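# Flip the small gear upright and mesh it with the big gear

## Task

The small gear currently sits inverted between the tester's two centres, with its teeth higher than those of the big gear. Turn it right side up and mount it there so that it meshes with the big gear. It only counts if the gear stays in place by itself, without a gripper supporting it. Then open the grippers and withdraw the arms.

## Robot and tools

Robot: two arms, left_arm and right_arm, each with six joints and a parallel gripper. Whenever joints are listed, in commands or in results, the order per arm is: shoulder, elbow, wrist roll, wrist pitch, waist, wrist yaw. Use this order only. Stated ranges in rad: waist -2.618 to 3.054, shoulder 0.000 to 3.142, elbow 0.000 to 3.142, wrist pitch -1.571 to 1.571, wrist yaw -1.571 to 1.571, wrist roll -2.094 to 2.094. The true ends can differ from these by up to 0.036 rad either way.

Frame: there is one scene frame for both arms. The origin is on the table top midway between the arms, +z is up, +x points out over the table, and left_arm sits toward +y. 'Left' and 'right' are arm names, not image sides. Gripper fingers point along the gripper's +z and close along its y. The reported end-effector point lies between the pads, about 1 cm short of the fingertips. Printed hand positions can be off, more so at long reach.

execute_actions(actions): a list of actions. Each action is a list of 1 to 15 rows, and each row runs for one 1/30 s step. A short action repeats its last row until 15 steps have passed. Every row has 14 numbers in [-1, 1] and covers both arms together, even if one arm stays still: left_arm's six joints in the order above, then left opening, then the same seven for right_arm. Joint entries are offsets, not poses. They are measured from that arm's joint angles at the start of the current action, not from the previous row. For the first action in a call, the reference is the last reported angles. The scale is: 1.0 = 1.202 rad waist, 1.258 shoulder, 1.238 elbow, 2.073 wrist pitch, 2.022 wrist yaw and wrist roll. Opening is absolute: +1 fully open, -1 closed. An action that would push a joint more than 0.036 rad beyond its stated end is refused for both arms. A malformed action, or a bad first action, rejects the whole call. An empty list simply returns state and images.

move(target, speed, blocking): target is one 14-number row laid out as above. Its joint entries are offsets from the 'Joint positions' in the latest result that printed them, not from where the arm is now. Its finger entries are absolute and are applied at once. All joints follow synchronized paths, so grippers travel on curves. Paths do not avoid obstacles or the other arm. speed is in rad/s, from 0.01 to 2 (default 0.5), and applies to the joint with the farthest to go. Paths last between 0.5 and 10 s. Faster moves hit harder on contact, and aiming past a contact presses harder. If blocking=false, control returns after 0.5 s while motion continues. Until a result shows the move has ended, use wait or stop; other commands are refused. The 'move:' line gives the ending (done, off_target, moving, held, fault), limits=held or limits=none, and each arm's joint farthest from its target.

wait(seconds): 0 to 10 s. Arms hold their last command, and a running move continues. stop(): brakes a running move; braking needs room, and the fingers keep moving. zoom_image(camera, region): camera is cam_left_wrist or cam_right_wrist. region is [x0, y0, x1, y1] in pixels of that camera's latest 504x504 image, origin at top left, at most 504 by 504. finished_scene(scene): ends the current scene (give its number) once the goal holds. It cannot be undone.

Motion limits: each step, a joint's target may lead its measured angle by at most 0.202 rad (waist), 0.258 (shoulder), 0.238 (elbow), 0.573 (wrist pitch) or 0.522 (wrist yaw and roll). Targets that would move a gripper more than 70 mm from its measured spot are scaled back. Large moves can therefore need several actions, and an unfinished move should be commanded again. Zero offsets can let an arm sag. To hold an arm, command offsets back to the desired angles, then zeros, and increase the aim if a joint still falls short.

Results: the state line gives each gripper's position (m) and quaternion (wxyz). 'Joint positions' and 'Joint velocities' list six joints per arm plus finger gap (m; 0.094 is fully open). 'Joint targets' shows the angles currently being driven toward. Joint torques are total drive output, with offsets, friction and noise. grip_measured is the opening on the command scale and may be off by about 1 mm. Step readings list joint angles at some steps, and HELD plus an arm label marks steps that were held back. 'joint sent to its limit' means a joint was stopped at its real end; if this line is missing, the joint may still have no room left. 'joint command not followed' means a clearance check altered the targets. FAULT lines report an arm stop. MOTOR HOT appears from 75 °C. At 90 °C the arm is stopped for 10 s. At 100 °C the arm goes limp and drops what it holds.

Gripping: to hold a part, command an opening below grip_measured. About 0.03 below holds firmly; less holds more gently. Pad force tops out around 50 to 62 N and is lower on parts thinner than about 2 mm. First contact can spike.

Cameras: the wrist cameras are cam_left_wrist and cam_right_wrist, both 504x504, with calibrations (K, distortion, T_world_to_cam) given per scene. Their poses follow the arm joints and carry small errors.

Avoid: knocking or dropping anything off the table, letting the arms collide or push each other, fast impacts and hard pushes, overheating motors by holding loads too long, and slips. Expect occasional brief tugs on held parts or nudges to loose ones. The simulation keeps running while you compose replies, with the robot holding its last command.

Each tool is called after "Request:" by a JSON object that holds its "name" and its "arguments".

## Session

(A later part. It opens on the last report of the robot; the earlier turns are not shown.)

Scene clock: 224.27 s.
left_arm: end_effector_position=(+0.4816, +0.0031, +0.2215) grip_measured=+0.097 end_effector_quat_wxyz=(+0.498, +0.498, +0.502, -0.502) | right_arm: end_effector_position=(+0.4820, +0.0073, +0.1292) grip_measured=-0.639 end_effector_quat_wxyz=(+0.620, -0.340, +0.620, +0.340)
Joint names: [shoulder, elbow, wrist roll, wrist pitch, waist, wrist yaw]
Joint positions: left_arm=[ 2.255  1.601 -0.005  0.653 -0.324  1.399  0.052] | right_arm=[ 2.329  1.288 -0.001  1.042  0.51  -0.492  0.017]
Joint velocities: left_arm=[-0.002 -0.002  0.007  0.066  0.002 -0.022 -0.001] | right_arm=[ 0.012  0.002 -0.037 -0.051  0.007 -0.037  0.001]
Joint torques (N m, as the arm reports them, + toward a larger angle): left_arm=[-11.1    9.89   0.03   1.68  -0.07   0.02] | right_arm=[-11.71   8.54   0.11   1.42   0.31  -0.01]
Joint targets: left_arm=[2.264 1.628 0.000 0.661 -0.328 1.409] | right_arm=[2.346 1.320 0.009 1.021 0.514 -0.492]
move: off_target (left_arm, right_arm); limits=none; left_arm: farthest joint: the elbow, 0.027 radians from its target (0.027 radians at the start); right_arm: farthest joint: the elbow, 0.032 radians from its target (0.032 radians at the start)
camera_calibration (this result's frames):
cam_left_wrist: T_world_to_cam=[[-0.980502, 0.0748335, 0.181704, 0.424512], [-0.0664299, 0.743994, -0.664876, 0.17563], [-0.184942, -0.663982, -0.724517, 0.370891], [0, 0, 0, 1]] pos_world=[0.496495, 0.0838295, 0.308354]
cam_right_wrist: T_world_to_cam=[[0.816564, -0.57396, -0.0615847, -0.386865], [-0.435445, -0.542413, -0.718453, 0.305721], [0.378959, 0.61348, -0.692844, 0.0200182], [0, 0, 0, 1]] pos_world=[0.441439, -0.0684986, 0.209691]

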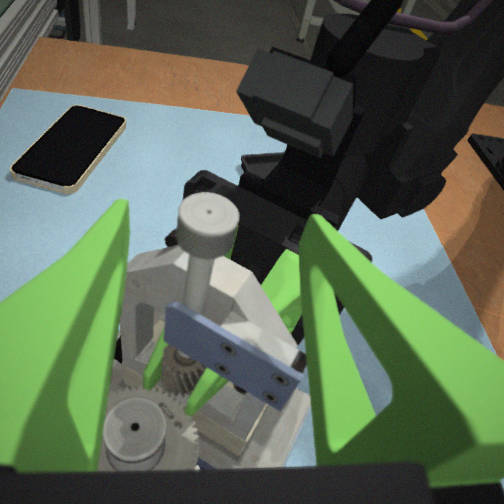

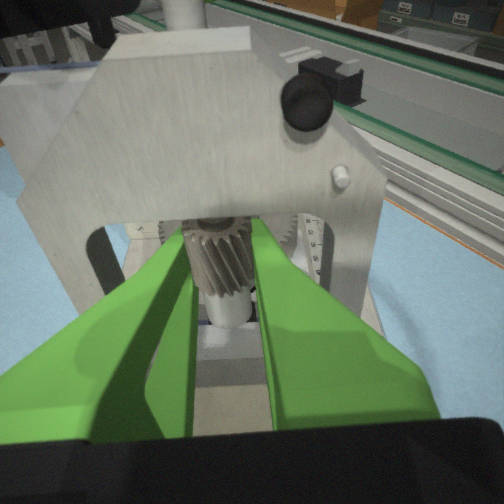

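Request:
{"name": "move", "arguments": {"target": [0.007,0.022,0.003,0.005,-0.014,-0.01,-0.3,0.013,0.026,0.005,-0.01,0.003,0,-0.67], "speed": 0.05}}

Request:
{"name": "move", "arguments": {"target": [0,0,0,0,0,0,-0.72,0.013,0.026,0.005,-0.01,0.003,0,-0.67], "speed": 0.05}}

Request:
{"name": "move", "arguments": {"target": [-0.05,0.045,0,0.04,0,0,-0.72,0.013,0.026,0.005,-0.01,0.003,0,-0.67], "speed": 0.04}}

Scene clock: 232.37 s.
left_arm: end_effector_position=(+0.4804, -0.0020, +0.2216) grip_measured=-0.297 end_effector_quat_wxyz=(+0.498, +0.499, +0.501, -0.502) | right_arm: end_effector_position=(+0.4820, +0.0073, +0.1292) grip_measured=-0.639 end_effector_quat_wxyz=(+0.620, -0.340, +0.620, +0.340)
Joint names: [shoulder, elbow, wrist roll, wrist pitch, waist, wrist yaw]
Joint positions: left_arm=[ 2.255  1.601 -0.005  0.654 -0.334  1.39   0.033] | right_arm=[ 2.329  1.288 -0.001  1.042  0.51  -0.492  0.017]
Joint velocities: left_arm=[ 0.002 -0.022 -0.007 -0.007  0.022  0.037 -0.   ] | right_arm=[-0.022  0.002 -0.022  0.037  0.007 -0.037 -0.   ]
Joint torques (N m, as the arm reports them, + toward a larger angle): left_arm=[-11.08  10.07   0.05   1.71  -0.35  -0.13] | right_arm=[-11.7    8.64   0.08   1.46   0.23   0.  ]
Joint targets: left_arm=[2.264 1.628 0.001 0.663 -0.341 1.379] | right_arm=[2.346 1.320 0.009 1.021 0.514 -0.492]
move: off_target (left_arm, right_arm); limits=none; left_arm: farthest joint: the elbow, 0.027 radians from its target (0.027 radians at the start); right_arm: farthest joint: the elbow, 0.032 radians from its target (0.032 radians at the start)
camera_calibration (this result's frames):
cam_left_wrist: T_world_to_cam=[[-0.980523, 0.0763522, 0.180956, 0.423905], [-0.0647941, 0.744012, -0.665017, 0.178668], [-0.185409, -0.66379, -0.724574, 0.367557], [0, 0, 0, 1]] pos_world=[0.495374, 0.0786829, 0.308431]
cam_right_wrist: T_world_to_cam=[[0.816564, -0.57396, -0.0615847, -0.386865], [-0.435445, -0.542413, -0.718453, 0.305721], [0.378959, 0.61348, -0.692844, 0.0200182], [0, 0, 0, 1]] pos_world=[0.441439, -0.0684986, 0.209691]

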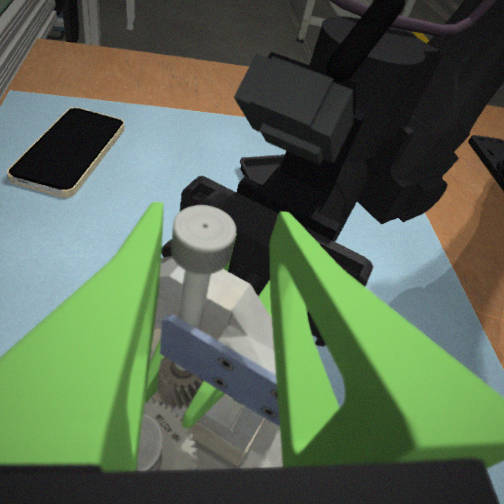

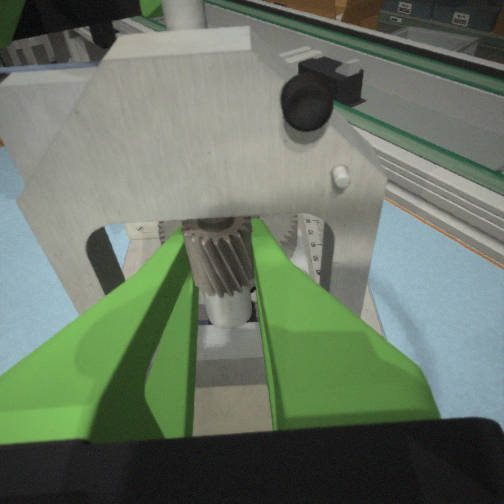

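Scene clock: 233.23 s.
left_arm: end_effector_position=(+0.4856, -0.0022, +0.2216) grip_measured=-0.686 end_effector_quat_wxyz=(+0.505, +0.491, +0.509, -0.494) | right_arm: end_effector_position=(+0.4820, +0.0073, +0.1292) grip_measured=-0.639 end_effector_quat_wxyz=(+0.621, -0.340, +0.620, +0.340)
Joint names: [shoulder, elbow, wrist roll, wrist pitch, waist, wrist yaw]
Joint positions: left_arm=[ 2.255  1.601 -0.005  0.654 -0.335  1.36   0.015] | right_arm=[ 2.329  1.288 -0.001  1.043  0.51  -0.492  0.017]
Joint velocities: left_arm=[-0.007  0.007 -0.037 -0.051  0.002  0.051  0.   ] | right_arm=[-0.007  0.002  0.037 -0.022  0.002  0.007  0.001]
Joint torques (N m, as the arm reports them, + toward a larger angle): left_arm=[-11.76   7.64   0.03   1.64   0.02   0.16] | right_arm=[-11.56   8.66   0.07   1.45   0.28   0.  ]
Joint targets: left_arm=[2.255 1.601 -0.005 0.654 -0.335 1.390] | right_arm=[2.346 1.320 0.009 1.022 0.514 -0.492]
move: off_target (left_arm, right_arm); limits=none; left_arm: farthest joint: the wrist yaw, 0.030 radians from its target (0.000 radians at the start); right_arm: farthest joint: the elbow, 0.032 radians from its target (0.032 radians at the start)
camera_calibration (this result's frames):
cam_left_wrist: T_world_to_cam=[[-0.982343, 0.047518, 0.180954, 0.429837], [-0.0866148, 0.741802, -0.665001, 0.189676], [-0.165831, -0.668933, -0.724589, 0.358927], [0, 0, 0, 1]] pos_world=[0.498198, 0.0789713, 0.308429]
cam_right_wrist: T_world_to_cam=[[0.816585, -0.573948, -0.0614202, -0.386891], [-0.435206, -0.542279, -0.718699, 0.305699], [0.379189, 0.613609, -0.692603, 0.0199352], [0, 0, 0, 1]] pos_world=[0.441412, -0.0685137, 0.20975]

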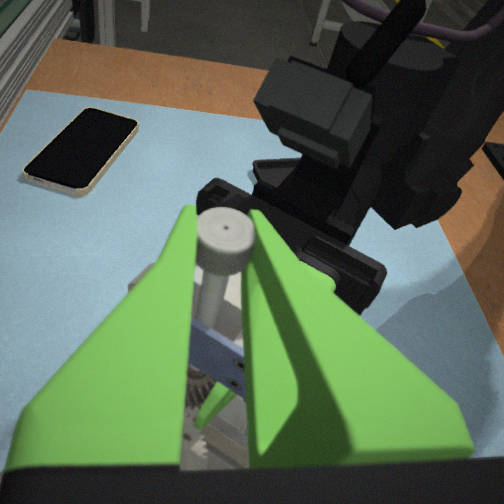

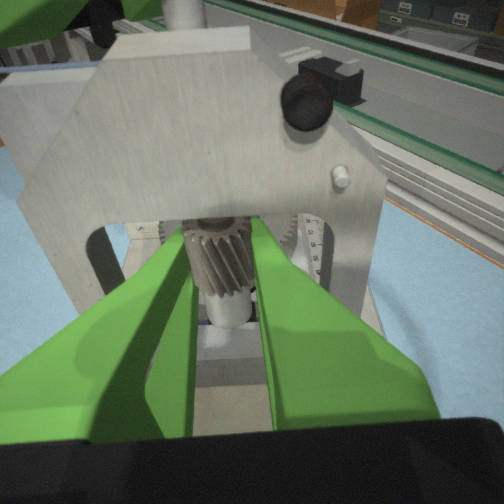

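Scene clock: 235.57 s.
left_arm: end_effector_position=(+0.4858, -0.0020, +0.2259) grip_measured=-0.686 end_effector_quat_wxyz=(+0.511, +0.493, +0.506, -0.491) | right_arm: end_effector_position=(+0.4820, +0.0073, +0.1292) grip_measured=-0.639 end_effector_quat_wxyz=(+0.621, -0.340, +0.620, +0.340)
Joint names: [shoulder, elbow, wrist roll, wrist pitch, waist, wrist yaw]
Joint positions: left_arm=[ 2.249  1.601 -0.009  0.663 -0.335  1.356  0.015] | right_arm=[ 2.329  1.288 -0.001  1.043  0.51  -0.492  0.017]
Joint velocities: left_arm=[ 0.002  0.002  0.051  0.007 -0.002 -0.022  0.   ] | right_arm=[-0.002 -0.022  0.007 -0.037 -0.002 -0.037  0.   ]
Joint torques (N m, as the arm reports them, + toward a larger angle): left_arm=[-15.34  12.45   0.02   2.29   0.12  -0.01] | right_arm=[-11.63   8.61   0.04   1.48   0.23  -0.01]
Joint targets: left_arm=[2.192 1.656 -0.006 0.737 -0.335 1.360] | right_arm=[2.346 1.320 0.009 1.022 0.514 -0.492]
move: off_target (left_arm, right_arm); limits=none; left_arm: farthest joint: the wrist pitch, 0.073 radians from its target (0.083 radians at the start); right_arm: farthest joint: the elbow, 0.032 radians from its target (0.032 radians at the start)
camera_calibration (this result's frames):
cam_left_wrist: T_world_to_cam=[[-0.984768, 0.0435654, 0.168328, 0.433203], [-0.0815388, 0.739339, -0.668378, 0.190766], [-0.153569, -0.671922, -0.724525, 0.35623], [0, 0, 0, 1]] pos_world=[0.496865, 0.0794454, 0.312681]
cam_right_wrist: T_world_to_cam=[[0.816565, -0.573935, -0.0618005, -0.386832], [-0.435437, -0.542132, -0.718671, 0.305805], [0.378967, 0.613752, -0.692599, 0.0200411], [0, 0, 0, 1]] pos_world=[0.441438, -0.0685302, 0.209747]

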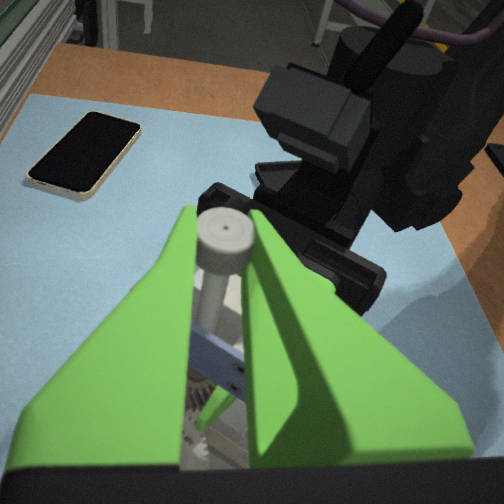

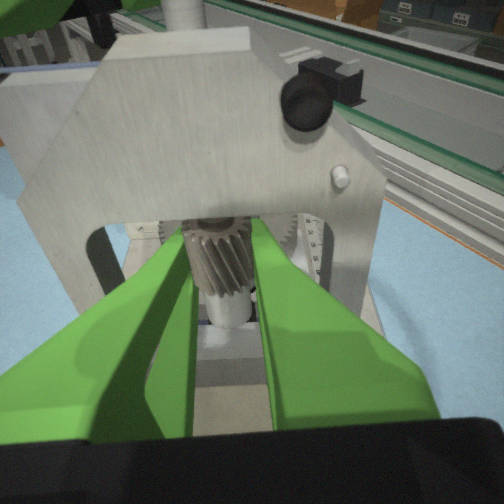

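Request:
{"name": "move", "arguments": {"target": [-0.075,0.03,0,0.045,0,0,-0.72,0.013,0.026,0.005,-0.01,0.003,0,-0.67], "speed": 0.04}}

Scene clock: 242.30 s.
left_arm: end_effector_position=(+0.4857, -0.0018, +0.2364) grip_measured=-0.686 end_effector_quat_wxyz=(+0.517, +0.490, +0.506, -0.487) | right_arm: end_effector_position=(+0.4820, +0.0073, +0.1293) grip_measured=-0.639 end_effector_quat_wxyz=(+0.621, -0.340, +0.620, +0.340)
Joint names: [shoulder, elbow, wrist roll, wrist pitch, waist, wrist yaw]
Joint positions: left_arm=[ 2.227  1.601 -0.018  0.66  -0.336  1.342  0.015] | right_arm=[ 2.329  1.288  0.     1.043  0.51  -0.492  0.017]
Joint velocities: left_arm=[ 0.017  0.007 -0.007  0.022 -0.007  0.037  0.001] | right_arm=[ 0.002 -0.017  0.051 -0.037  0.002 -0.037  0.001]
Joint torques (N m, as the arm reports them, + toward a larger angle): left_arm=[-16.61  11.04   0.06   2.6    0.13   0.11] | right_arm=[-11.65   8.61   0.11   1.47   0.27  -0.01]
Joint targets: left_arm=[2.154 1.638 -0.009 0.757 -0.335 1.355] | right_arm=[2.346 1.320 0.010 1.022 0.514 -0.492]
move: off_target (left_arm, right_arm); limits=none; left_arm: farthest joint: the wrist pitch, 0.097 radians from its target (0.093 radians at the start); right_arm: farthest joint: the elbow, 0.032 radians from its target (0.032 radians at the start)
camera_calibration (this result's frames):
cam_left_wrist: T_world_to_cam=[[-0.986574, 0.0314713, 0.160252, 0.434095], [-0.0856738, 0.735658, -0.671913, 0.200454], [-0.139037, -0.676622, -0.723085, 0.356479], [0, 0, 0, 1]] pos_world=[0.495005, 0.0800742, 0.322887]
cam_right_wrist: T_world_to_cam=[[0.816546, -0.573898, -0.0623967, -0.386741], [-0.43566, -0.541703, -0.718859, 0.305996], [0.378751, 0.614165, -0.69235, 0.0201699], [0, 0, 0, 1]] pos_world=[0.441463, -0.0685783, 0.209801]

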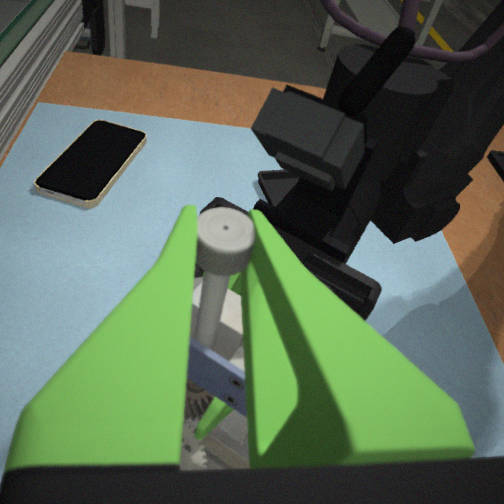

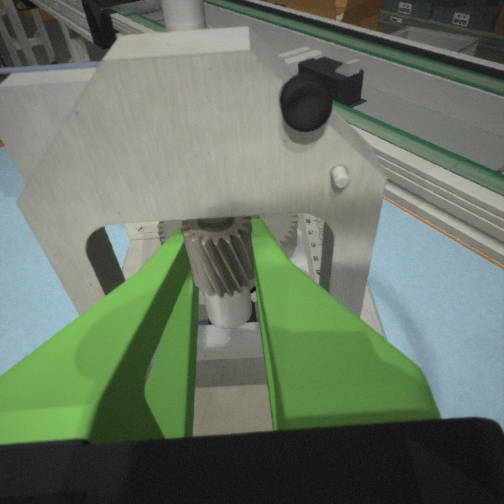

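Request:
{"name": "move", "arguments": {"target": [-0.068,0.03,0,0.045,0,0,-0.72,0.013,0.026,0,-0.01,0.003,0,-0.67], "speed": 0.05}}

Request:
{"name": "move", "arguments": {"target": [0,0.01,0,0,0,0,-0.72,-0.02,0.026,0,0,0.003,0,-0.67], "speed": 0.03}}

Request:
{"name": "move", "arguments": {"target": [0,0.01,0,0,0,0,0.3,-0.015,0.02,0,0,0,0,-0.67], "speed": 0.03}}

Scene clock: 252.20 s.
left_arm: end_effector_position=(+0.4857, -0.0018, +0.2395) grip_measured=-0.686 end_effector_quat_wxyz=(+0.516, +0.487, +0.509, -0.487) | right_arm: end_effector_position=(+0.4820, +0.0073, +0.1293) grip_measured=-0.639 end_effector_quat_wxyz=(+0.621, -0.340, +0.620, +0.340)
Joint names: [shoulder, elbow, wrist roll, wrist pitch, waist, wrist yaw]
Joint positions: left_arm=[ 2.218  1.6   -0.021  0.647 -0.336  1.335  0.015] | right_arm=[ 2.329  1.288  0.     1.043  0.51  -0.492  0.017]
Joint velocities: left_arm=[-0.007  0.007  0.051 -0.022  0.007  0.022 -0.   ] | right_arm=[ 0.012 -0.017  0.037 -0.007 -0.007  0.022  0.   ]
Joint torques (N m, as the arm reports them, + toward a larger angle): left_arm=[-16.68  11.02   0.09   2.73   0.13   0.05] | right_arm=[-11.61   8.66   0.02   1.45   0.44   0.  ]
Joint targets: left_arm=[2.142 1.638 -0.018 0.753 -0.336 1.342] | right_arm=[2.346 1.320 0.000 1.022 0.514 -0.492]
move: off_target (left_arm, right_arm); limits=none; left_arm: farthest joint: the wrist pitch, 0.106 radians from its target (0.094 radians at the start); right_arm: farthest joint: the elbow, 0.032 radians from its target (0.032 radians at the start)
camera_calibration (this result's frames):
cam_left_wrist: T_world_to_cam=[[-0.985638, 0.0250461, 0.167005, 0.431562], [-0.0950164, 0.735301, -0.671047, 0.20684], [-0.139606, -0.677278, -0.72236, 0.358902], [0, 0, 0, 1]] pos_world=[0.495121, 0.0801782, 0.325983]
cam_right_wrist: T_world_to_cam=[[0.816546, -0.573898, -0.0623967, -0.386741], [-0.43566, -0.541703, -0.718859, 0.305996], [0.378751, 0.614165, -0.69235, 0.0201699], [0, 0, 0, 1]] pos_world=[0.441463, -0.0685783, 0.209801]

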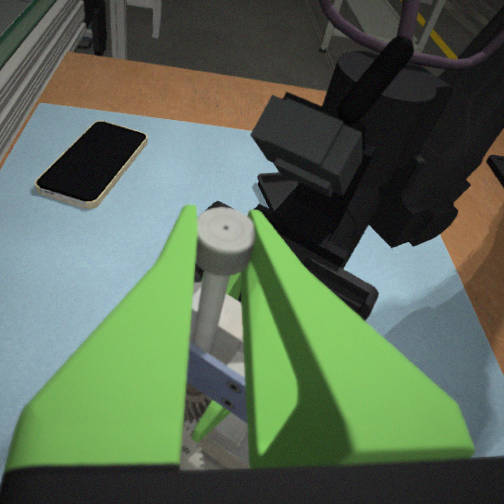

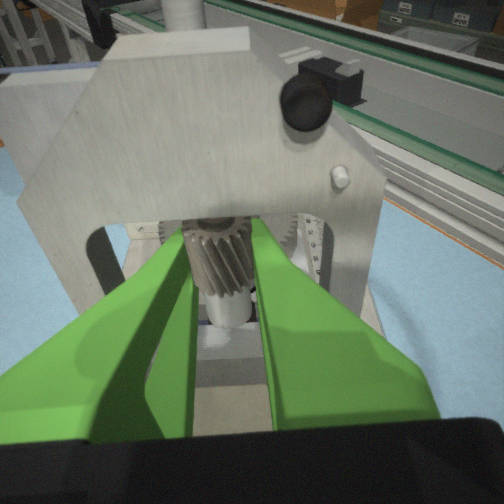

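Scene clock: 253.50 s.
left_arm: end_effector_position=(+0.4858, -0.0024, +0.2243) grip_measured=-0.686 end_effector_quat_wxyz=(+0.502, +0.486, +0.515, -0.496) | right_arm: end_effector_position=(+0.4820, +0.0073, +0.1294) grip_measured=-0.639 end_effector_quat_wxyz=(+0.621, -0.340, +0.619, +0.340)
Joint names: [shoulder, elbow, wrist roll, wrist pitch, waist, wrist yaw]
Joint positions: left_arm=[ 2.245  1.6   -0.012  0.633 -0.336  1.351  0.015] | right_arm=[ 2.329  1.288  0.     1.043  0.51  -0.492  0.017]
Joint velocities: left_arm=[-0.007  0.002  0.007  0.007 -0.002  0.022 -0.001] | right_arm=[-0.002  0.002 -0.022 -0.007  0.007 -0.007 -0.   ]
Joint torques (N m, as the arm reports them, + toward a larger angle): left_arm=[-13.65   8.77  -0.08   1.75   0.12  -0.18] | right_arm=[-15.32   8.6   -0.02   1.66   0.27   0.01]
Joint targets: left_arm=[2.218 1.613 -0.021 0.647 -0.336 1.335] | right_arm=[2.304 1.320 0.000 1.043 0.514 -0.492]
move: off_target (left_arm, right_arm); limits=none; left_arm: farthest joint: the shoulder, 0.027 radians from its target (0.000 radians at the start); right_arm: farthest joint: the elbow, 0.032 radians from its target (0.032 radians at the start)
camera_calibration (this result's frames):
cam_left_wrist: T_world_to_cam=[[-0.979403, 0.039298, 0.198052, 0.424253], [-0.104077, 0.742275, -0.661963, 0.199508], [-0.173023, -0.668942, -0.722897, 0.363837], [0, 0, 0, 1]] pos_world=[0.499232, 0.0786232, 0.31106]
cam_right_wrist: T_world_to_cam=[[0.816567, -0.573886, -0.0622322, -0.386767], [-0.435421, -0.541569, -0.719105, 0.305974], [0.378981, 0.614295, -0.692109, 0.0200869], [0, 0, 0, 1]] pos_world=[0.441436, -0.0685934, 0.209861]

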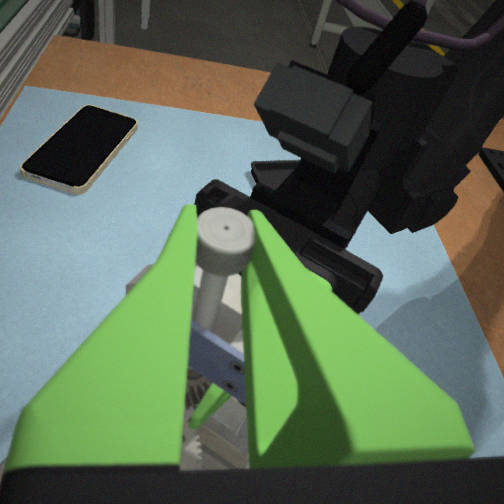

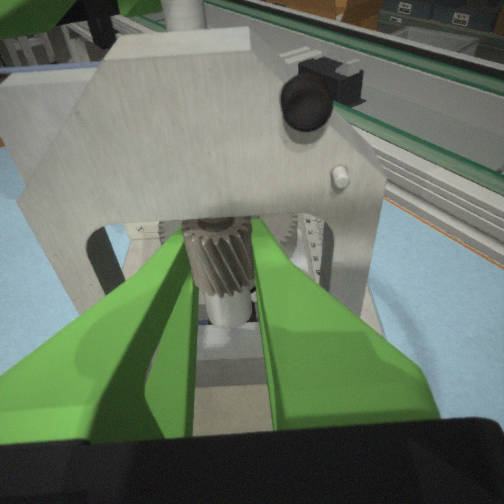

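Scene clock: 254.53 s.
left_arm: end_effector_position=(+0.4859, -0.0025, +0.2237) grip_measured=+0.297 end_effector_quat_wxyz=(+0.502, +0.486, +0.515, -0.496) | right_arm: end_effector_position=(+0.4820, +0.0073, +0.1293) grip_measured=-0.639 end_effector_quat_wxyz=(+0.621, -0.340, +0.620, +0.340)
Joint names: [shoulder, elbow, wrist roll, wrist pitch, waist, wrist yaw]
Joint positions: left_arm=[ 2.246  1.6   -0.011  0.633 -0.336  1.351  0.061] | right_arm=[ 2.329  1.288  0.     1.043  0.51  -0.491  0.017]
Joint velocities: left_arm=[ 0.017  0.012  0.037  0.022 -0.002 -0.007  0.001] | right_arm=[ 0.007 -0.007 -0.007 -0.037 -0.012 -0.022  0.   ]
Joint torques (N m, as the arm reports them, + toward a larger angle): left_arm=[-11.59   8.79  -0.02   1.65   0.05  -0.05] | right_arm=[-14.68   8.03  -0.01   1.65  -0.02  -0.02]
Joint targets: left_arm=[2.245 1.612 -0.012 0.633 -0.336 1.351] | right_arm=[2.311 1.313 0.000 1.043 0.510 -0.492]
move: off_target (right_arm); limits=none; left_arm: farthest joint: the elbow, 0.012 radians from its target (0.012 radians at the start); right_arm: farthest joint: the elbow, 0.025 radians from its target (0.025 radians at the start)
camera_calibration (this result's frames):
cam_left_wrist: T_world_to_cam=[[-0.979316, 0.0396277, 0.198417, 0.424295], [-0.104033, 0.742469, -0.661753, 0.199081], [-0.173542, -0.668707, -0.722989, 0.363685], [0, 0, 0, 1]] pos_world=[0.499345, 0.0785734, 0.310495]
cam_right_wrist: T_world_to_cam=[[0.816327, -0.574209, -0.0623972, -0.386701], [-0.435867, -0.541537, -0.718859, 0.3061], [0.378985, 0.614021, -0.69235, 0.0200589], [0, 0, 0, 1]] pos_world=[0.441491, -0.0685995, 0.209801]

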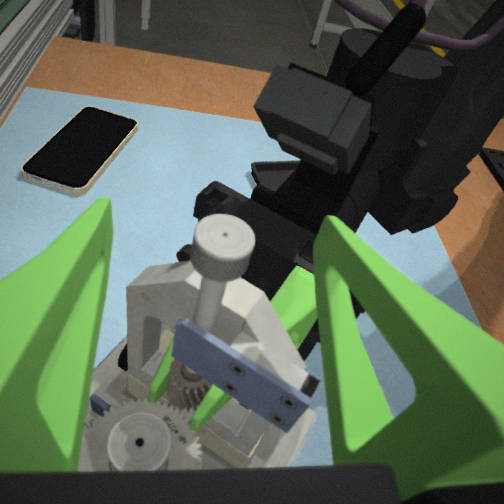

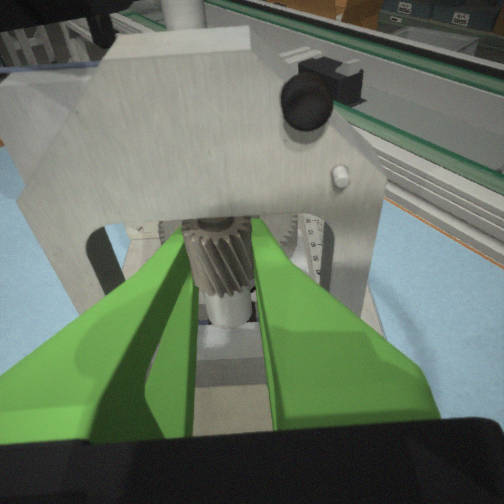

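Request:
{"name": "execute_actions", "arguments": {"actions": [[[0.01,0.01,0,0.01,0,0,-0.3,-0.015,0.02,0,0,0,0,-0.67]],[[0,0.01,0,0,0,0,-0.72,-0.015,0.02,0,0,0,0,-0.67]],[[0,0.01,0,0,0,0,-0.72,-0.015,0.02,0,0,0,0,-0.67]]]}}

Request:
{"name": "move", "arguments": {"target": [-0.086,0.03,0,0.058,0,0,-0.72,-0.015,0.02,0,0,0,0,-0.67], "speed": 0.06}}

Request:
{"name": "execute_actions", "arguments": {"actions": [[[-0.061,0.03,0,0.05,0,0,-0.72,-0.027,0.02,0,0.003,0,0,-0.67]]]}}

Scene clock: 263.00 s.
left_arm: end_effector_position=(+0.4859, -0.0025, +0.2249) grip_measured=-0.685 end_effector_quat_wxyz=(+0.505, +0.488, +0.512, -0.494) | right_arm: end_effector_position=(+0.4820, +0.0073, +0.1293) grip_measured=-0.639 end_effector_quat_wxyz=(+0.621, -0.340, +0.620, +0.340)
Joint names: [shoulder, elbow, wrist roll, wrist pitch, waist, wrist yaw]
Joint positions: left_arm=[ 2.246  1.6   -0.011  0.644 -0.336  1.351  0.015] | right_arm=[ 2.329  1.288  0.     1.043  0.51  -0.491  0.017]
Joint velocities: left_arm=[-0.022 -0.002 -0.007 -0.022  0.002 -0.007  0.   ] | right_arm=[-0.012 -0.002  0.007  0.022  0.017 -0.051 -0.001]
Joint torques (N m, as the arm reports them, + toward a larger angle): left_arm=[-11.65   8.88   0.04   1.65  -0.06  -0.03] | right_arm=[-14.76   8.07  -0.01   1.66  -0.13  -0.02]
Joint targets: left_arm=[2.246 1.612 -0.011 0.644 -0.336 1.351] | right_arm=[2.311 1.313 0.000 1.043 0.510 -0.491]
Step readings (joint positions; steps 1 to 15: 1st action; 16 to 30: 2nd action; 31 to 45: 3rd action):
0: left_arm=[2.246 1.600 -0.011 0.633 -0.336 1.351] | right_arm=[2.329 1.288 0.000 1.043 0.510 -0.491]
1: left_arm=[2.246 1.600 -0.011 0.634 -0.336 1.351] | right_arm=[2.329 1.288 0.000 1.043 0.510 -0.491]
2: left_arm=[2.246 1.600 -0.011 0.636 -0.336 1.351] | right_arm=[2.329 1.288 0.000 1.043 0.510 -0.491]
4: left_arm=[2.246 1.600 -0.011 0.639 -0.336 1.351] | right_arm=[2.329 1.288 0.000 1.043 0.510 -0.491]
8: left_arm=[2.246 1.600 -0.011 0.642 -0.336 1.351] | right_arm=[2.329 1.288 0.000 1.043 0.510 -0.491]
15: left_arm=[2.246 1.600 -0.011 0.644 -0.336 1.351] | right_arm=[2.329 1.288 0.000 1.043 0.510 -0.491]
16: left_arm=[2.246 1.600 -0.011 0.644 -0.336 1.351] | right_arm=[2.329 1.288 0.000 1.043 0.510 -0.491]
17: left_arm=[2.246 1.600 -0.011 0.644 -0.336 1.351] | right_arm=[2.329 1.288 0.000 1.043 0.510 -0.491]
19: left_arm=[2.246 1.600 -0.011 0.644 -0.336 1.351] | right_arm=[2.329 1.288 0.000 1.043 0.510 -0.491]
23: left_arm=[2.246 1.600 -0.011 0.644 -0.336 1.351] | right_arm=[2.329 1.288 0.000 1.043 0.510 -0.491]
30: left_arm=[2.246 1.600 -0.011 0.644 -0.336 1.351] | right_arm=[2.329 1.288 0.000 1.043 0.510 -0.491]
31: left_arm=[2.246 1.600 -0.011 0.644 -0.336 1.351] | right_arm=[2.329 1.288 0.000 1.043 0.510 -0.491]
32: left_arm=[2.246 1.600 -0.011 0.644 -0.336 1.351] | right_arm=[2.329 1.288 0.000 1.043 0.510 -0.491]
34: left_arm=[2.246 1.600 -0.011 0.644 -0.336 1.351] | right_arm=[2.329 1.288 0.000 1.043 0.510 -0.491]
38: left_arm=[2.246 1.600 -0.011 0.644 -0.336 1.351] | right_arm=[2.329 1.288 0.000 1.043 0.510 -0.491]
45: Joint positions above
camera_calibration (this result's frames):
cam_left_wrist: T_world_to_cam=[[-0.981345, 0.040005, 0.188045, 0.427394], [-0.0970702, 0.741174, -0.664258, 0.197033], [-0.165947, -0.67012, -0.723465, 0.360942], [0, 0, 0, 1]] pos_world=[0.498444, 0.0787409, 0.31164]
cam_right_wrist: T_world_to_cam=[[0.816327, -0.574209, -0.0623972, -0.386701], [-0.435867, -0.541537, -0.718859, 0.3061], [0.378985, 0.614021, -0.69235, 0.0200589], [0, 0, 0, 1]] pos_world=[0.441491, -0.0685995, 0.209801]

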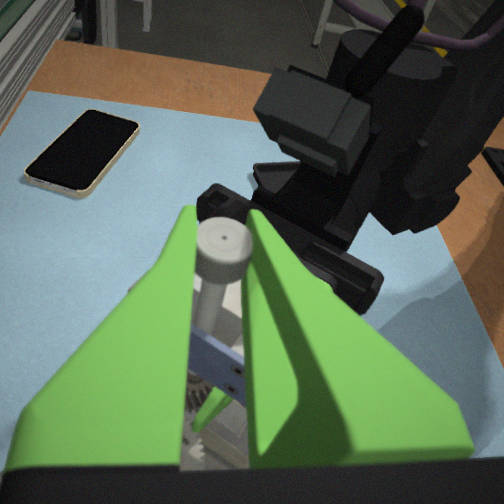

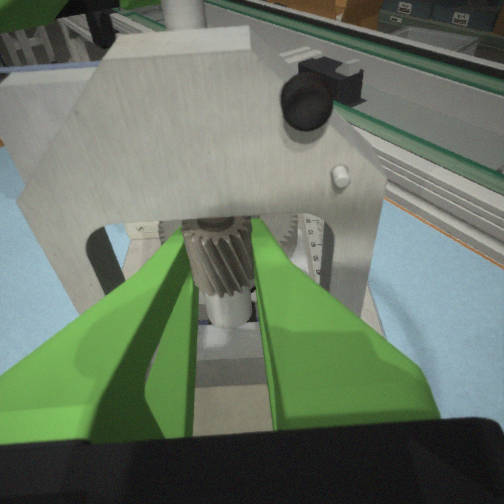

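Scene clock: 265.27 s.
left_arm: end_effector_position=(+0.4856, -0.0020, +0.2419) grip_measured=-0.685 end_effector_quat_wxyz=(+0.518, +0.487, +0.509, -0.485) | right_arm: end_effector_position=(+0.4820, +0.0073, +0.1294) grip_measured=-0.639 end_effector_quat_wxyz=(+0.621, -0.340, +0.619, +0.340)
Joint names: [shoulder, elbow, wrist roll, wrist pitch, waist, wrist yaw]
Joint positions: left_arm=[ 2.213  1.6   -0.024  0.649 -0.337  1.331  0.015] | right_arm=[ 2.329  1.288  0.     1.043  0.51  -0.492  0.017]
Joint velocities: left_arm=[ 0.007 -0.012 -0.066 -0.007 -0.022 -0.022 -0.002] | right_arm=[-0.012  0.002 -0.007  0.007 -0.017 -0.037 -0.   ]
Joint torques (N m, as the arm reports them, + toward a larger angle): left_arm=[-16.59  11.17   0.16   2.79   0.21   0.06] | right_arm=[-14.82   7.96  -0.02   1.65   0.02   0.02]
Joint targets: left_arm=[2.138 1.637 -0.011 0.764 -0.336 1.351] | right_arm=[2.311 1.313 0.000 1.043 0.510 -0.491]
move: off_target (left_arm, right_arm); limits=none; left_arm: farthest joint: the wrist pitch, 0.115 radians from its target (0.121 radians at the start); right_arm: farthest joint: the elbow, 0.025 radians from its target (0.025 radians at the start)
camera_calibration (this result's frames):
cam_left_wrist: T_world_to_cam=[[-0.986257, 0.0222879, 0.163707, 0.432145], [-0.0950179, 0.734084, -0.672378, 0.208937], [-0.135161, -0.678692, -0.721878, 0.358203], [0, 0, 0, 1]] pos_world=[0.494474, 0.0801012, 0.328318]
cam_right_wrist: T_world_to_cam=[[0.816567, -0.573886, -0.0622322, -0.386767], [-0.435421, -0.541569, -0.719105, 0.305974], [0.378981, 0.614295, -0.692109, 0.0200869], [0, 0, 0, 1]] pos_world=[0.441436, -0.0685934, 0.209861]

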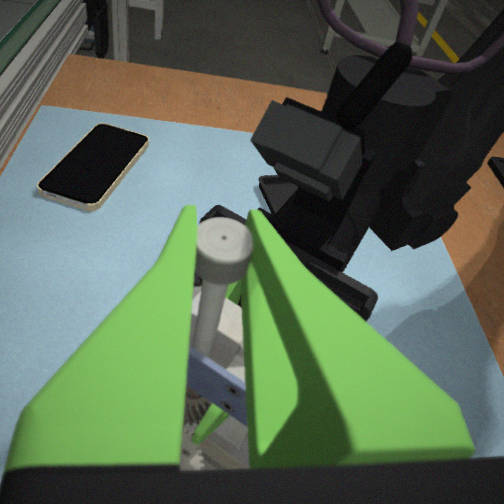

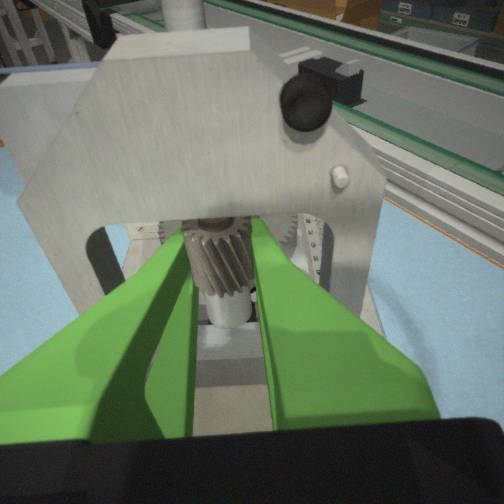

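Scene clock: 265.77 s.
left_arm: end_effector_position=(+0.4857, -0.0022, +0.2419) grip_measured=-0.685 end_effector_quat_wxyz=(+0.517, +0.485, +0.510, -0.486) | right_arm: end_effector_position=(+0.4821, +0.0071, +0.1314) grip_measured=-0.639 end_effector_quat_wxyz=(+0.622, -0.340, +0.618, +0.340)
Joint names: [shoulder, elbow, wrist roll, wrist pitch, waist, wrist yaw]
Joint positions: left_arm=[ 2.213  1.6   -0.028  0.649 -0.337  1.33   0.015] | right_arm=[ 2.326  1.288  0.     1.043  0.51  -0.492  0.017]
Joint velocities: left_arm=[-0.002  0.002 -0.051 -0.051 -0.012  0.037 -0.001] | right_arm=[ 0.002 -0.002 -0.037 -0.037 -0.007 -0.022 -0.   ]
Joint torques (N m, as the arm reports them, + toward a larger angle): left_arm=[-16.77  11.06   0.     2.63   0.03  -0.05] | right_arm=[-15.83   8.09  -0.02   1.74  -0.08   0.02]
Joint targets: left_arm=[2.137 1.637 -0.024 0.753 -0.337 1.331] | right_arm=[2.295 1.313 0.000 1.049 0.510 -0.491]
Step readings (joint positions):
0: left_arm=[2.213 1.600 -0.024 0.649 -0.337 1.331] | right_arm=[2.329 1.288 0.000 1.043 0.510 -0.492]
1: left_arm=[2.213 1.600 -0.025 0.649 -0.337 1.330] | right_arm=[2.328 1.288 0.000 1.043 0.510 -0.492]
2: left_arm=[2.213 1.600 -0.026 0.649 -0.337 1.330] | right_arm=[2.328 1.288 0.000 1.043 0.510 -0.492]
4: left_arm=[2.213 1.600 -0.027 0.649 -0.337 1.330] | right_arm=[2.326 1.288 0.000 1.043 0.510 -0.492]
8: left_arm=[2.213 1.600 -0.028 0.649 -0.337 1.330] | right_arm=[2.326 1.288 0.000 1.043 0.510 -0.492]
15: Joint positions above
camera_calibration (this result's frames):
cam_left_wrist: T_world_to_cam=[[-0.985577, 0.0216164, 0.16784, 0.430917], [-0.098373, 0.733831, -0.672171, 0.210658], [-0.137696, -0.678988, -0.721121, 0.359152], [0, 0, 0, 1]] pos_world=[0.494879, 0.0799575, 0.328265]
cam_right_wrist: T_world_to_cam=[[0.816532, -0.574094, -0.0607509, -0.387023], [-0.43347, -0.540194, -0.721314, 0.306693], [0.381285, 0.61531, -0.689939, 0.0201585], [0, 0, 0, 1]] pos_world=[0.441273, -0.0689175, 0.211618]

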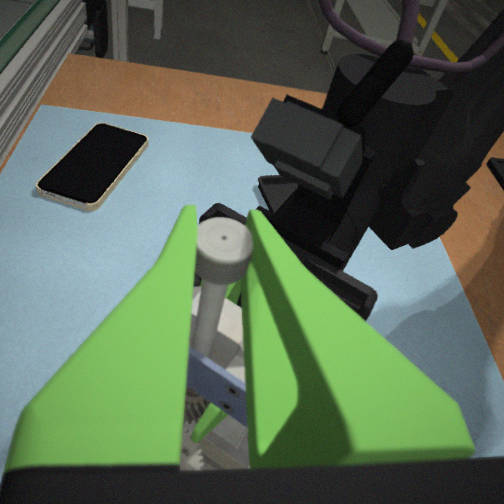

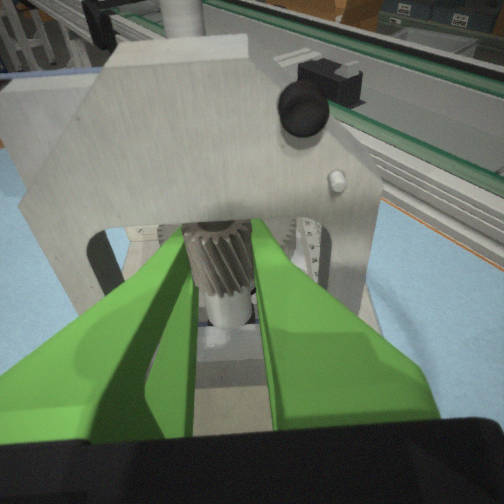

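Request:
{"name": "execute_actions", "arguments": {"actions": [[[-0.058,0.03,0,0.05,0,0,-0.72,-0.029,-0.01,0,0.003,0,0,-0.67]],[[-0.058,0.03,0,0.05,0,0,-0.72,-0.036,-0.036,0,0.009,-0.011,-0.007,-0.67]]]}}

Scene clock: 270.77 s.
left_arm: end_effector_position=(+0.4857, -0.0022, +0.2419) grip_measured=-0.685 end_effector_quat_wxyz=(+0.517, +0.485, +0.511, -0.487) | right_arm: end_effector_position=(+0.4790, +0.0021, +0.1337) grip_measured=-0.639 end_effector_quat_wxyz=(+0.622, -0.340, +0.618, +0.340)
Joint names: [shoulder, elbow, wrist roll, wrist pitch, waist, wrist yaw]
Joint positions: left_arm=[ 2.213  1.6   -0.031  0.649 -0.337  1.33   0.015] | right_arm=[ 2.306  1.261  0.     1.05   0.503 -0.498  0.017]
Joint velocities: left_arm=[ 0.002  0.007  0.022  0.037  0.007  0.022 -0.001] | right_arm=[-0.007 -0.007 -0.022  0.022 -0.007 -0.037 -0.001]
Joint torques (N m, as the arm reports them, + toward a larger angle): left_arm=[-16.48  11.11   0.02   2.67   0.13  -0.04] | right_arm=[-15.14   4.83   0.     1.75  -0.68  -0.09]
Joint targets: left_arm=[2.141 1.637 -0.030 0.753 -0.337 1.330] | right_arm=[2.281 1.243 0.000 1.062 0.497 -0.506]
Step readings (joint positions; steps 1 to 15: 1st action; 16 to 30: 2nd action):
0: left_arm=[2.213 1.600 -0.028 0.649 -0.337 1.330] | right_arm=[2.326 1.288 0.000 1.043 0.510 -0.492]
1: left_arm=[2.213 1.600 -0.028 0.649 -0.337 1.330] | right_arm=[2.326 1.288 0.000 1.043 0.510 -0.492]
2: left_arm=[2.213 1.600 -0.029 0.649 -0.337 1.330] | right_arm=[2.326 1.288 0.000 1.043 0.510 -0.492]
4: left_arm=[2.213 1.600 -0.030 0.649 -0.337 1.330] | right_arm=[2.326 1.288 0.000 1.043 0.510 -0.492]
8: left_arm=[2.213 1.600 -0.030 0.649 -0.337 1.330] | right_arm=[2.326 1.288 0.000 1.043 0.510 -0.492]
15: left_arm=[2.213 1.600 -0.030 0.649 -0.337 1.330] | right_arm=[2.326 1.288 0.000 1.043 0.510 -0.492]
16: left_arm=[2.213 1.600 -0.031 0.649 -0.337 1.330] | right_arm=[2.324 1.283 0.000 1.044 0.509 -0.492]
17: left_arm=[2.213 1.600 -0.031 0.649 -0.337 1.330] | right_arm=[2.319 1.277 0.000 1.048 0.509 -0.493]
19: left_arm=[2.213 1.600 -0.031 0.649 -0.337 1.330] | right_arm=[2.310 1.269 0.000 1.050 0.508 -0.495]
23: left_arm=[2.213 1.600 -0.031 0.649 -0.337 1.330] | right_arm=[2.306 1.264 0.000 1.050 0.505 -0.497]
30: Joint positions above
camera_calibration (this result's frames):
cam_left_wrist: T_world_to_cam=[[-0.984996, 0.0216774, 0.171213, 0.429819], [-0.100655, 0.733706, -0.671971, 0.211717], [-0.140186, -0.679121, -0.720515, 0.360214], [0, 0, 0, 1]] pos_world=[0.495177, 0.0799737, 0.328217]
cam_right_wrist: T_world_to_cam=[[0.816513, -0.574107, -0.0608874, -0.387241], [-0.4337, -0.540348, -0.721061, 0.304382], [0.381066, 0.615162, -0.690191, 0.0260872], [0, 0, 0, 1]] pos_world=[0.438257, -0.073894, 0.213905]

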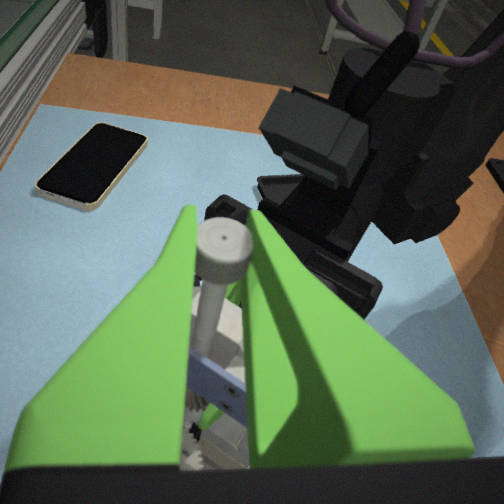

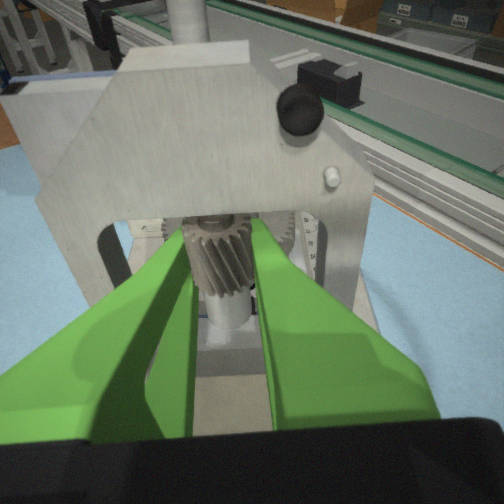

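Free. Continue.

Request:
{"name": "execute_actions", "arguments": {"actions": [[[-0.058,0.03,0,0.05,0,0,-0.72,-0.031,-0.036,0,0.012,-0.011,-0.007,-0.67]],[[-0.058,0.03,0,0.05,0,0,-0.72,-0.031,-0.036,0,0.012,-0.011,-0.007,-0.67]],[[-0.058,0.03,0,0.05,0,0,-0.72,-0.031,-0.036,0,0.012,-0.011,-0.007,-0.67]]]}}

Scene clock: 276.13 s.
left_arm: end_effector_position=(+0.4857, -0.0022, +0.2419) grip_measured=-0.685 end_effector_quat_wxyz=(+0.516, +0.484, +0.511, -0.488) | right_arm: end_effector_position=(+0.4699, -0.0115, +0.1279) grip_measured=-0.639 end_effector_quat_wxyz=(+0.615, -0.340, +0.625, +0.340)
Joint names: [shoulder, elbow, wrist roll, wrist pitch, waist, wrist yaw]
Joint positions: left_arm=[ 2.213  1.6   -0.033  0.649 -0.337  1.33   0.015] | right_arm=[ 2.273  1.186  0.     1.074  0.485 -0.517  0.017]
Joint velocities: left_arm=[-0.012  0.017  0.081 -0.022  0.002  0.007  0.   ] | right_arm=[ 0.007 -0.012  0.051 -0.037  0.007 -0.022  0.001]
Joint torques (N m, as the arm reports them, + toward a larger angle): left_arm=[-16.55  11.11  -0.03   2.73   0.12  -0.01] | right_arm=[-14.91   4.46   0.     1.8   -0.72  -0.04]
Joint targets: left_arm=[2.141 1.637 -0.033 0.753 -0.337 1.330] | right_arm=[2.247 1.165 0.000 1.088 0.478 -0.525]
Step readings (joint positions; steps 1 to 15: 1st action; 16 to 30: 2nd action; 31 to 45: 3rd action):
0: left_arm=[2.213 1.600 -0.031 0.649 -0.337 1.330] | right_arm=[2.306 1.261 0.000 1.050 0.503 -0.498]
1: left_arm=[2.213 1.600 -0.032 0.649 -0.337 1.330] | right_arm=[2.305 1.258 0.000 1.051 0.503 -0.499]
2: left_arm=[2.213 1.600 -0.032 0.649 -0.337 1.330] | right_arm=[2.301 1.250 0.000 1.052 0.502 -0.500]
4: left_arm=[2.213 1.600 -0.032 0.649 -0.337 1.330] | right_arm=[2.297 1.238 0.000 1.053 0.500 -0.503]
8: left_arm=[2.213 1.600 -0.032 0.649 -0.337 1.330] | right_arm=[2.297 1.234 0.000 1.053 0.497 -0.504]
15: left_arm=[2.213 1.600 -0.032 0.649 -0.337 1.330] | right_arm=[2.297 1.234 0.000 1.054 0.497 -0.505]
16: left_arm=[2.213 1.600 -0.033 0.649 -0.337 1.330] | right_arm=[2.296 1.230 0.000 1.055 0.497 -0.505]
17: left_arm=[2.213 1.600 -0.033 0.649 -0.337 1.330] | right_arm=[2.292 1.223 0.000 1.058 0.496 -0.506]
19: left_arm=[2.213 1.600 -0.033 0.649 -0.337 1.330] | right_arm=[2.287 1.212 0.000 1.062 0.493 -0.509]
23: left_arm=[2.213 1.600 -0.033 0.649 -0.337 1.330] | right_arm=[2.286 1.210 0.000 1.064 0.491 -0.511]
30: left_arm=[2.213 1.600 -0.033 0.649 -0.337 1.330] | right_arm=[2.286 1.210 0.000 1.064 0.491 -0.511]
31: left_arm=[2.213 1.600 -0.033 0.649 -0.337 1.330] | right_arm=[2.284 1.206 0.000 1.065 0.491 -0.511]
32: left_arm=[2.213 1.600 -0.033 0.649 -0.337 1.330] | right_arm=[2.280 1.199 0.000 1.068 0.490 -0.512]
34: left_arm=[2.213 1.600 -0.033 0.649 -0.337 1.330] | right_arm=[2.275 1.188 0.000 1.072 0.488 -0.515]
38: left_arm=[2.213 1.600 -0.033 0.649 -0.337 1.330] | right_arm=[2.273 1.186 0.000 1.074 0.485 -0.517]
45: Joint positions above
camera_calibration (this result's frames):
cam_left_wrist: T_world_to_cam=[[-0.984733, 0.0217047, 0.172711, 0.429329], [-0.10167, 0.73365, -0.671879, 0.212188], [-0.141293, -0.679181, -0.720243, 0.360686], [0, 0, 0, 1]] pos_world=[0.49531, 0.0799809, 0.328196]
cam_right_wrist: T_world_to_cam=[[0.815902, -0.574045, -0.0691105, -0.386651], [-0.444833, -0.546858, -0.709275, 0.292565], [0.369362, 0.609441, -0.701536, 0.04089], [0, 0, 0, 1]] pos_world=[0.430508, -0.0868836, 0.209473]

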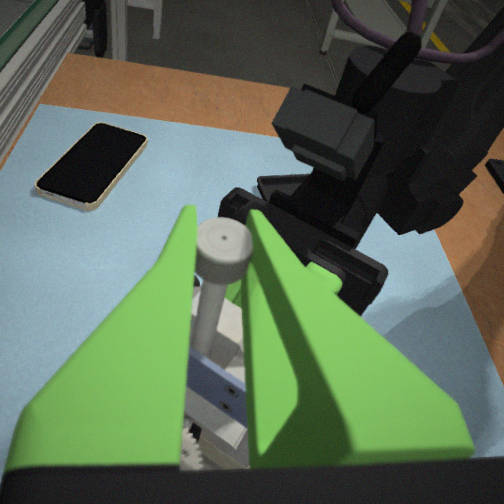

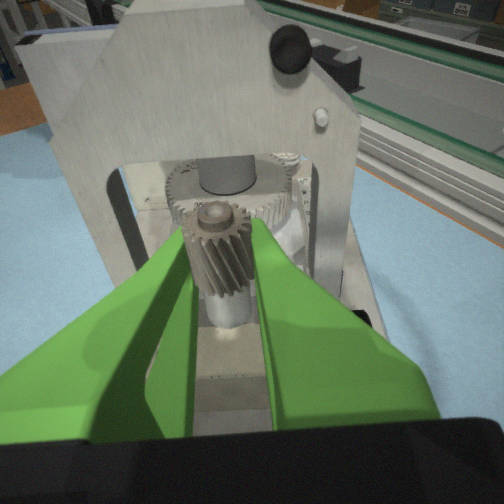

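Request:
{"name": "execute_actions", "arguments": {"actions": [[[-0.04,0.025,0,0.04,0,0,-0.72,-0.036,-0.036,0,0.018,-0.011,-0.007,-0.67]],[[-0.025,0.02,0,0.03,0,0,-0.72,-0.045,-0.055,0,0.02,-0.016,-0.01,-0.67]],[[-0.015,0.015,0,0.025,0,0,-0.72,-0.05,-0.06,0,0.02,-0.018,-0.01,-0.67]],[[-0.01,0.01,0,0.02,0,0,-0.72,-0.06,-0.06,0,0.02,-0.018,-0.01,-0.67]],[[-0.005,0.01,0,0.01,0,0,-0.72,-0.06,-0.06,0,0.02,-0.018,-0.01,-0.67]],[[0,0.01,0,0,0,0,-0.72,-0.06,-0.06,0,0.01,-0.018,-0.01,-0.67]]]}}

Scene clock: 286.63 s.
left_arm: end_effector_position=(+0.4859, -0.0028, +0.2212) grip_measured=-0.685 end_effector_quat_wxyz=(+0.501, +0.486, +0.515, -0.499) | right_arm: end_effector_position=(+0.4285, -0.0720, +0.1520) grip_measured=-0.639 end_effector_quat_wxyz=(+0.625, -0.335, +0.621, +0.334)
Joint names: [shoulder, elbow, wrist roll, wrist pitch, waist, wrist yaw]
Joint positions: left_arm=[ 2.254  1.6   -0.021  0.649 -0.336  1.356  0.015] | right_arm=[ 2.049  0.879  0.     1.176  0.399 -0.586  0.017]
Joint velocities: left_arm=[-0.002 -0.017  0.007 -0.022  0.007 -0.037 -0.   ] | right_arm=[ 0.002  0.002 -0.037  0.095  0.002  0.007 -0.001]
Joint torques (N m, as the arm reports them, + toward a larger angle): left_arm=[-12.22   8.82  -0.05   1.62   0.04  -0.09] | right_arm=[-12.34   4.33  -0.02   1.82  -0.4   -0.06]
Joint targets: left_arm=[2.245 1.612 -0.027 0.649 -0.337 1.350] | right_arm=[2.023 0.862 0.000 1.193 0.394 -0.593]
Step readings (joint positions; steps 1 to 15: 1st action; 16 to 30: 2nd action; 31 to 45: 3rd action; 46 to 60: 4th action; 61 to 75: 5th action; 76 to 90: 6th action):
0: left_arm=[2.213 1.600 -0.033 0.649 -0.337 1.330] | right_arm=[2.273 1.186 0.000 1.074 0.485 -0.517]
1: left_arm=[2.213 1.600 -0.033 0.649 -0.337 1.330] | right_arm=[2.272 1.182 0.000 1.076 0.485 -0.517]
2: left_arm=[2.213 1.600 -0.033 0.649 -0.337 1.330] | right_arm=[2.267 1.174 0.000 1.079 0.484 -0.519]
4: left_arm=[2.213 1.600 -0.033 0.649 -0.337 1.330] | right_arm=[2.260 1.162 0.000 1.083 0.482 -0.521]
8: left_arm=[2.213 1.600 -0.033 0.649 -0.337 1.330] | right_arm=[2.258 1.159 0.000 1.088 0.479 -0.522]
15: left_arm=[2.213 1.600 -0.033 0.649 -0.337 1.330] | right_arm=[2.258 1.159 0.000 1.090 0.479 -0.523]
16: left_arm=[2.215 1.600 -0.033 0.649 -0.337 1.330] | right_arm=[2.254 1.152 0.000 1.092 0.478 -0.524]
17: left_arm=[2.215 1.600 -0.033 0.649 -0.337 1.330] | right_arm=[2.245 1.135 0.000 1.096 0.476 -0.527]
19: left_arm=[2.217 1.600 -0.033 0.649 -0.337 1.331] | right_arm=[2.233 1.113 0.000 1.101 0.471 -0.532]
23: left_arm=[2.217 1.600 -0.033 0.649 -0.337 1.331] | right_arm=[2.231 1.109 0.000 1.107 0.465 -0.534]
30: left_arm=[2.217 1.600 -0.033 0.649 -0.337 1.331] | right_arm=[2.231 1.109 0.000 1.110 0.465 -0.536]
31: left_arm=[2.218 1.600 -0.033 0.649 -0.337 1.332] | right_arm=[2.226 1.101 0.000 1.112 0.464 -0.536]
32: left_arm=[2.220 1.600 -0.033 0.649 -0.337 1.333] | right_arm=[2.216 1.082 0.000 1.115 0.461 -0.539]
34: left_arm=[2.224 1.600 -0.033 0.649 -0.337 1.336] | right_arm=[2.201 1.056 0.000 1.121 0.455 -0.545]
38: left_arm=[2.228 1.600 -0.033 0.649 -0.337 1.338] | right_arm=[2.198 1.052 0.000 1.127 0.448 -0.546]
45: left_arm=[2.228 1.600 -0.033 0.649 -0.337 1.338] | right_arm=[2.198 1.052 0.000 1.130 0.448 -0.548]
46: left_arm=[2.229 1.600 -0.033 0.649 -0.337 1.339] | right_arm=[2.191 1.043 0.000 1.131 0.447 -0.548]
47: left_arm=[2.230 1.600 -0.033 0.649 -0.337 1.340] | right_arm=[2.178 1.024 0.000 1.132 0.445 -0.551]
49: left_arm=[2.234 1.600 -0.033 0.649 -0.337 1.343] | right_arm=[2.158 0.998 0.000 1.138 0.438 -0.557]
53: left_arm=[2.237 1.600 -0.031 0.649 -0.337 1.344] | right_arm=[2.148 0.994 0.000 1.149 0.432 -0.559]
60: left_arm=[2.237 1.600 -0.031 0.649 -0.337 1.344] | right_arm=[2.148 0.994 0.000 1.151 0.432 -0.561]
61: left_arm=[2.238 1.600 -0.031 0.649 -0.337 1.345] | right_arm=[2.142 0.986 0.000 1.152 0.430 -0.561]
62: left_arm=[2.239 1.600 -0.031 0.649 -0.337 1.346] | right_arm=[2.129 0.967 0.000 1.154 0.428 -0.564]
64: left_arm=[2.242 1.600 -0.029 0.649 -0.337 1.348] | right_arm=[2.108 0.940 0.000 1.159 0.421 -0.569]
68: left_arm=[2.246 1.600 -0.027 0.649 -0.337 1.350] | right_arm=[2.099 0.937 0.000 1.170 0.415 -0.571]
75: left_arm=[2.246 1.600 -0.027 0.649 -0.337 1.350] | right_arm=[2.099 0.937 0.000 1.172 0.415 -0.573]
76: left_arm=[2.247 1.600 -0.026 0.649 -0.337 1.351] | right_arm=[2.092 0.929 0.000 1.172 0.414 -0.574]
77: left_arm=[2.247 1.600 -0.026 0.649 -0.337 1.351] | right_arm=[2.079 0.910 0.000 1.172 0.411 -0.576]
79: left_arm=[2.251 1.600 -0.023 0.649 -0.337 1.354] | right_arm=[2.058 0.883 0.000 1.173 0.405 -0.582]
83: left_arm=[2.254 1.600 -0.021 0.649 -0.336 1.356] | right_arm=[2.049 0.879 0.000 1.176 0.399 -0.584]
90: Joint positions above
camera_calibration (this result's frames):
cam_left_wrist: T_world_to_cam=[[-0.978566, 0.0444279, 0.201082, 0.423898], [-0.102501, 0.741817, -0.662723, 0.197149], [-0.178609, -0.669129, -0.721363, 0.363706], [0, 0, 0, 1]] pos_world=[0.499981, 0.0782848, 0.307781]
cam_right_wrist: T_world_to_cam=[[0.806815, -0.587737, -0.0601244, -0.384351], [-0.442071, -0.533053, -0.721407, 0.25975], [0.391948, 0.608621, -0.689896, 0.0984616], [0, 0, 0, 1]] pos_world=[0.386336, -0.147363, 0.232205]

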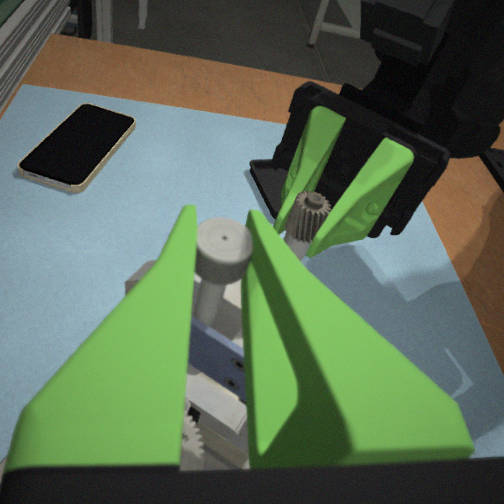

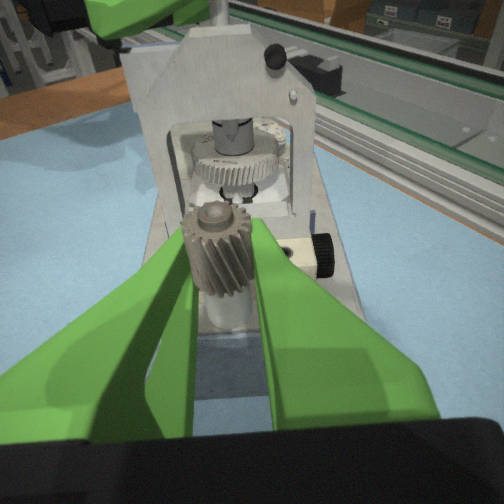

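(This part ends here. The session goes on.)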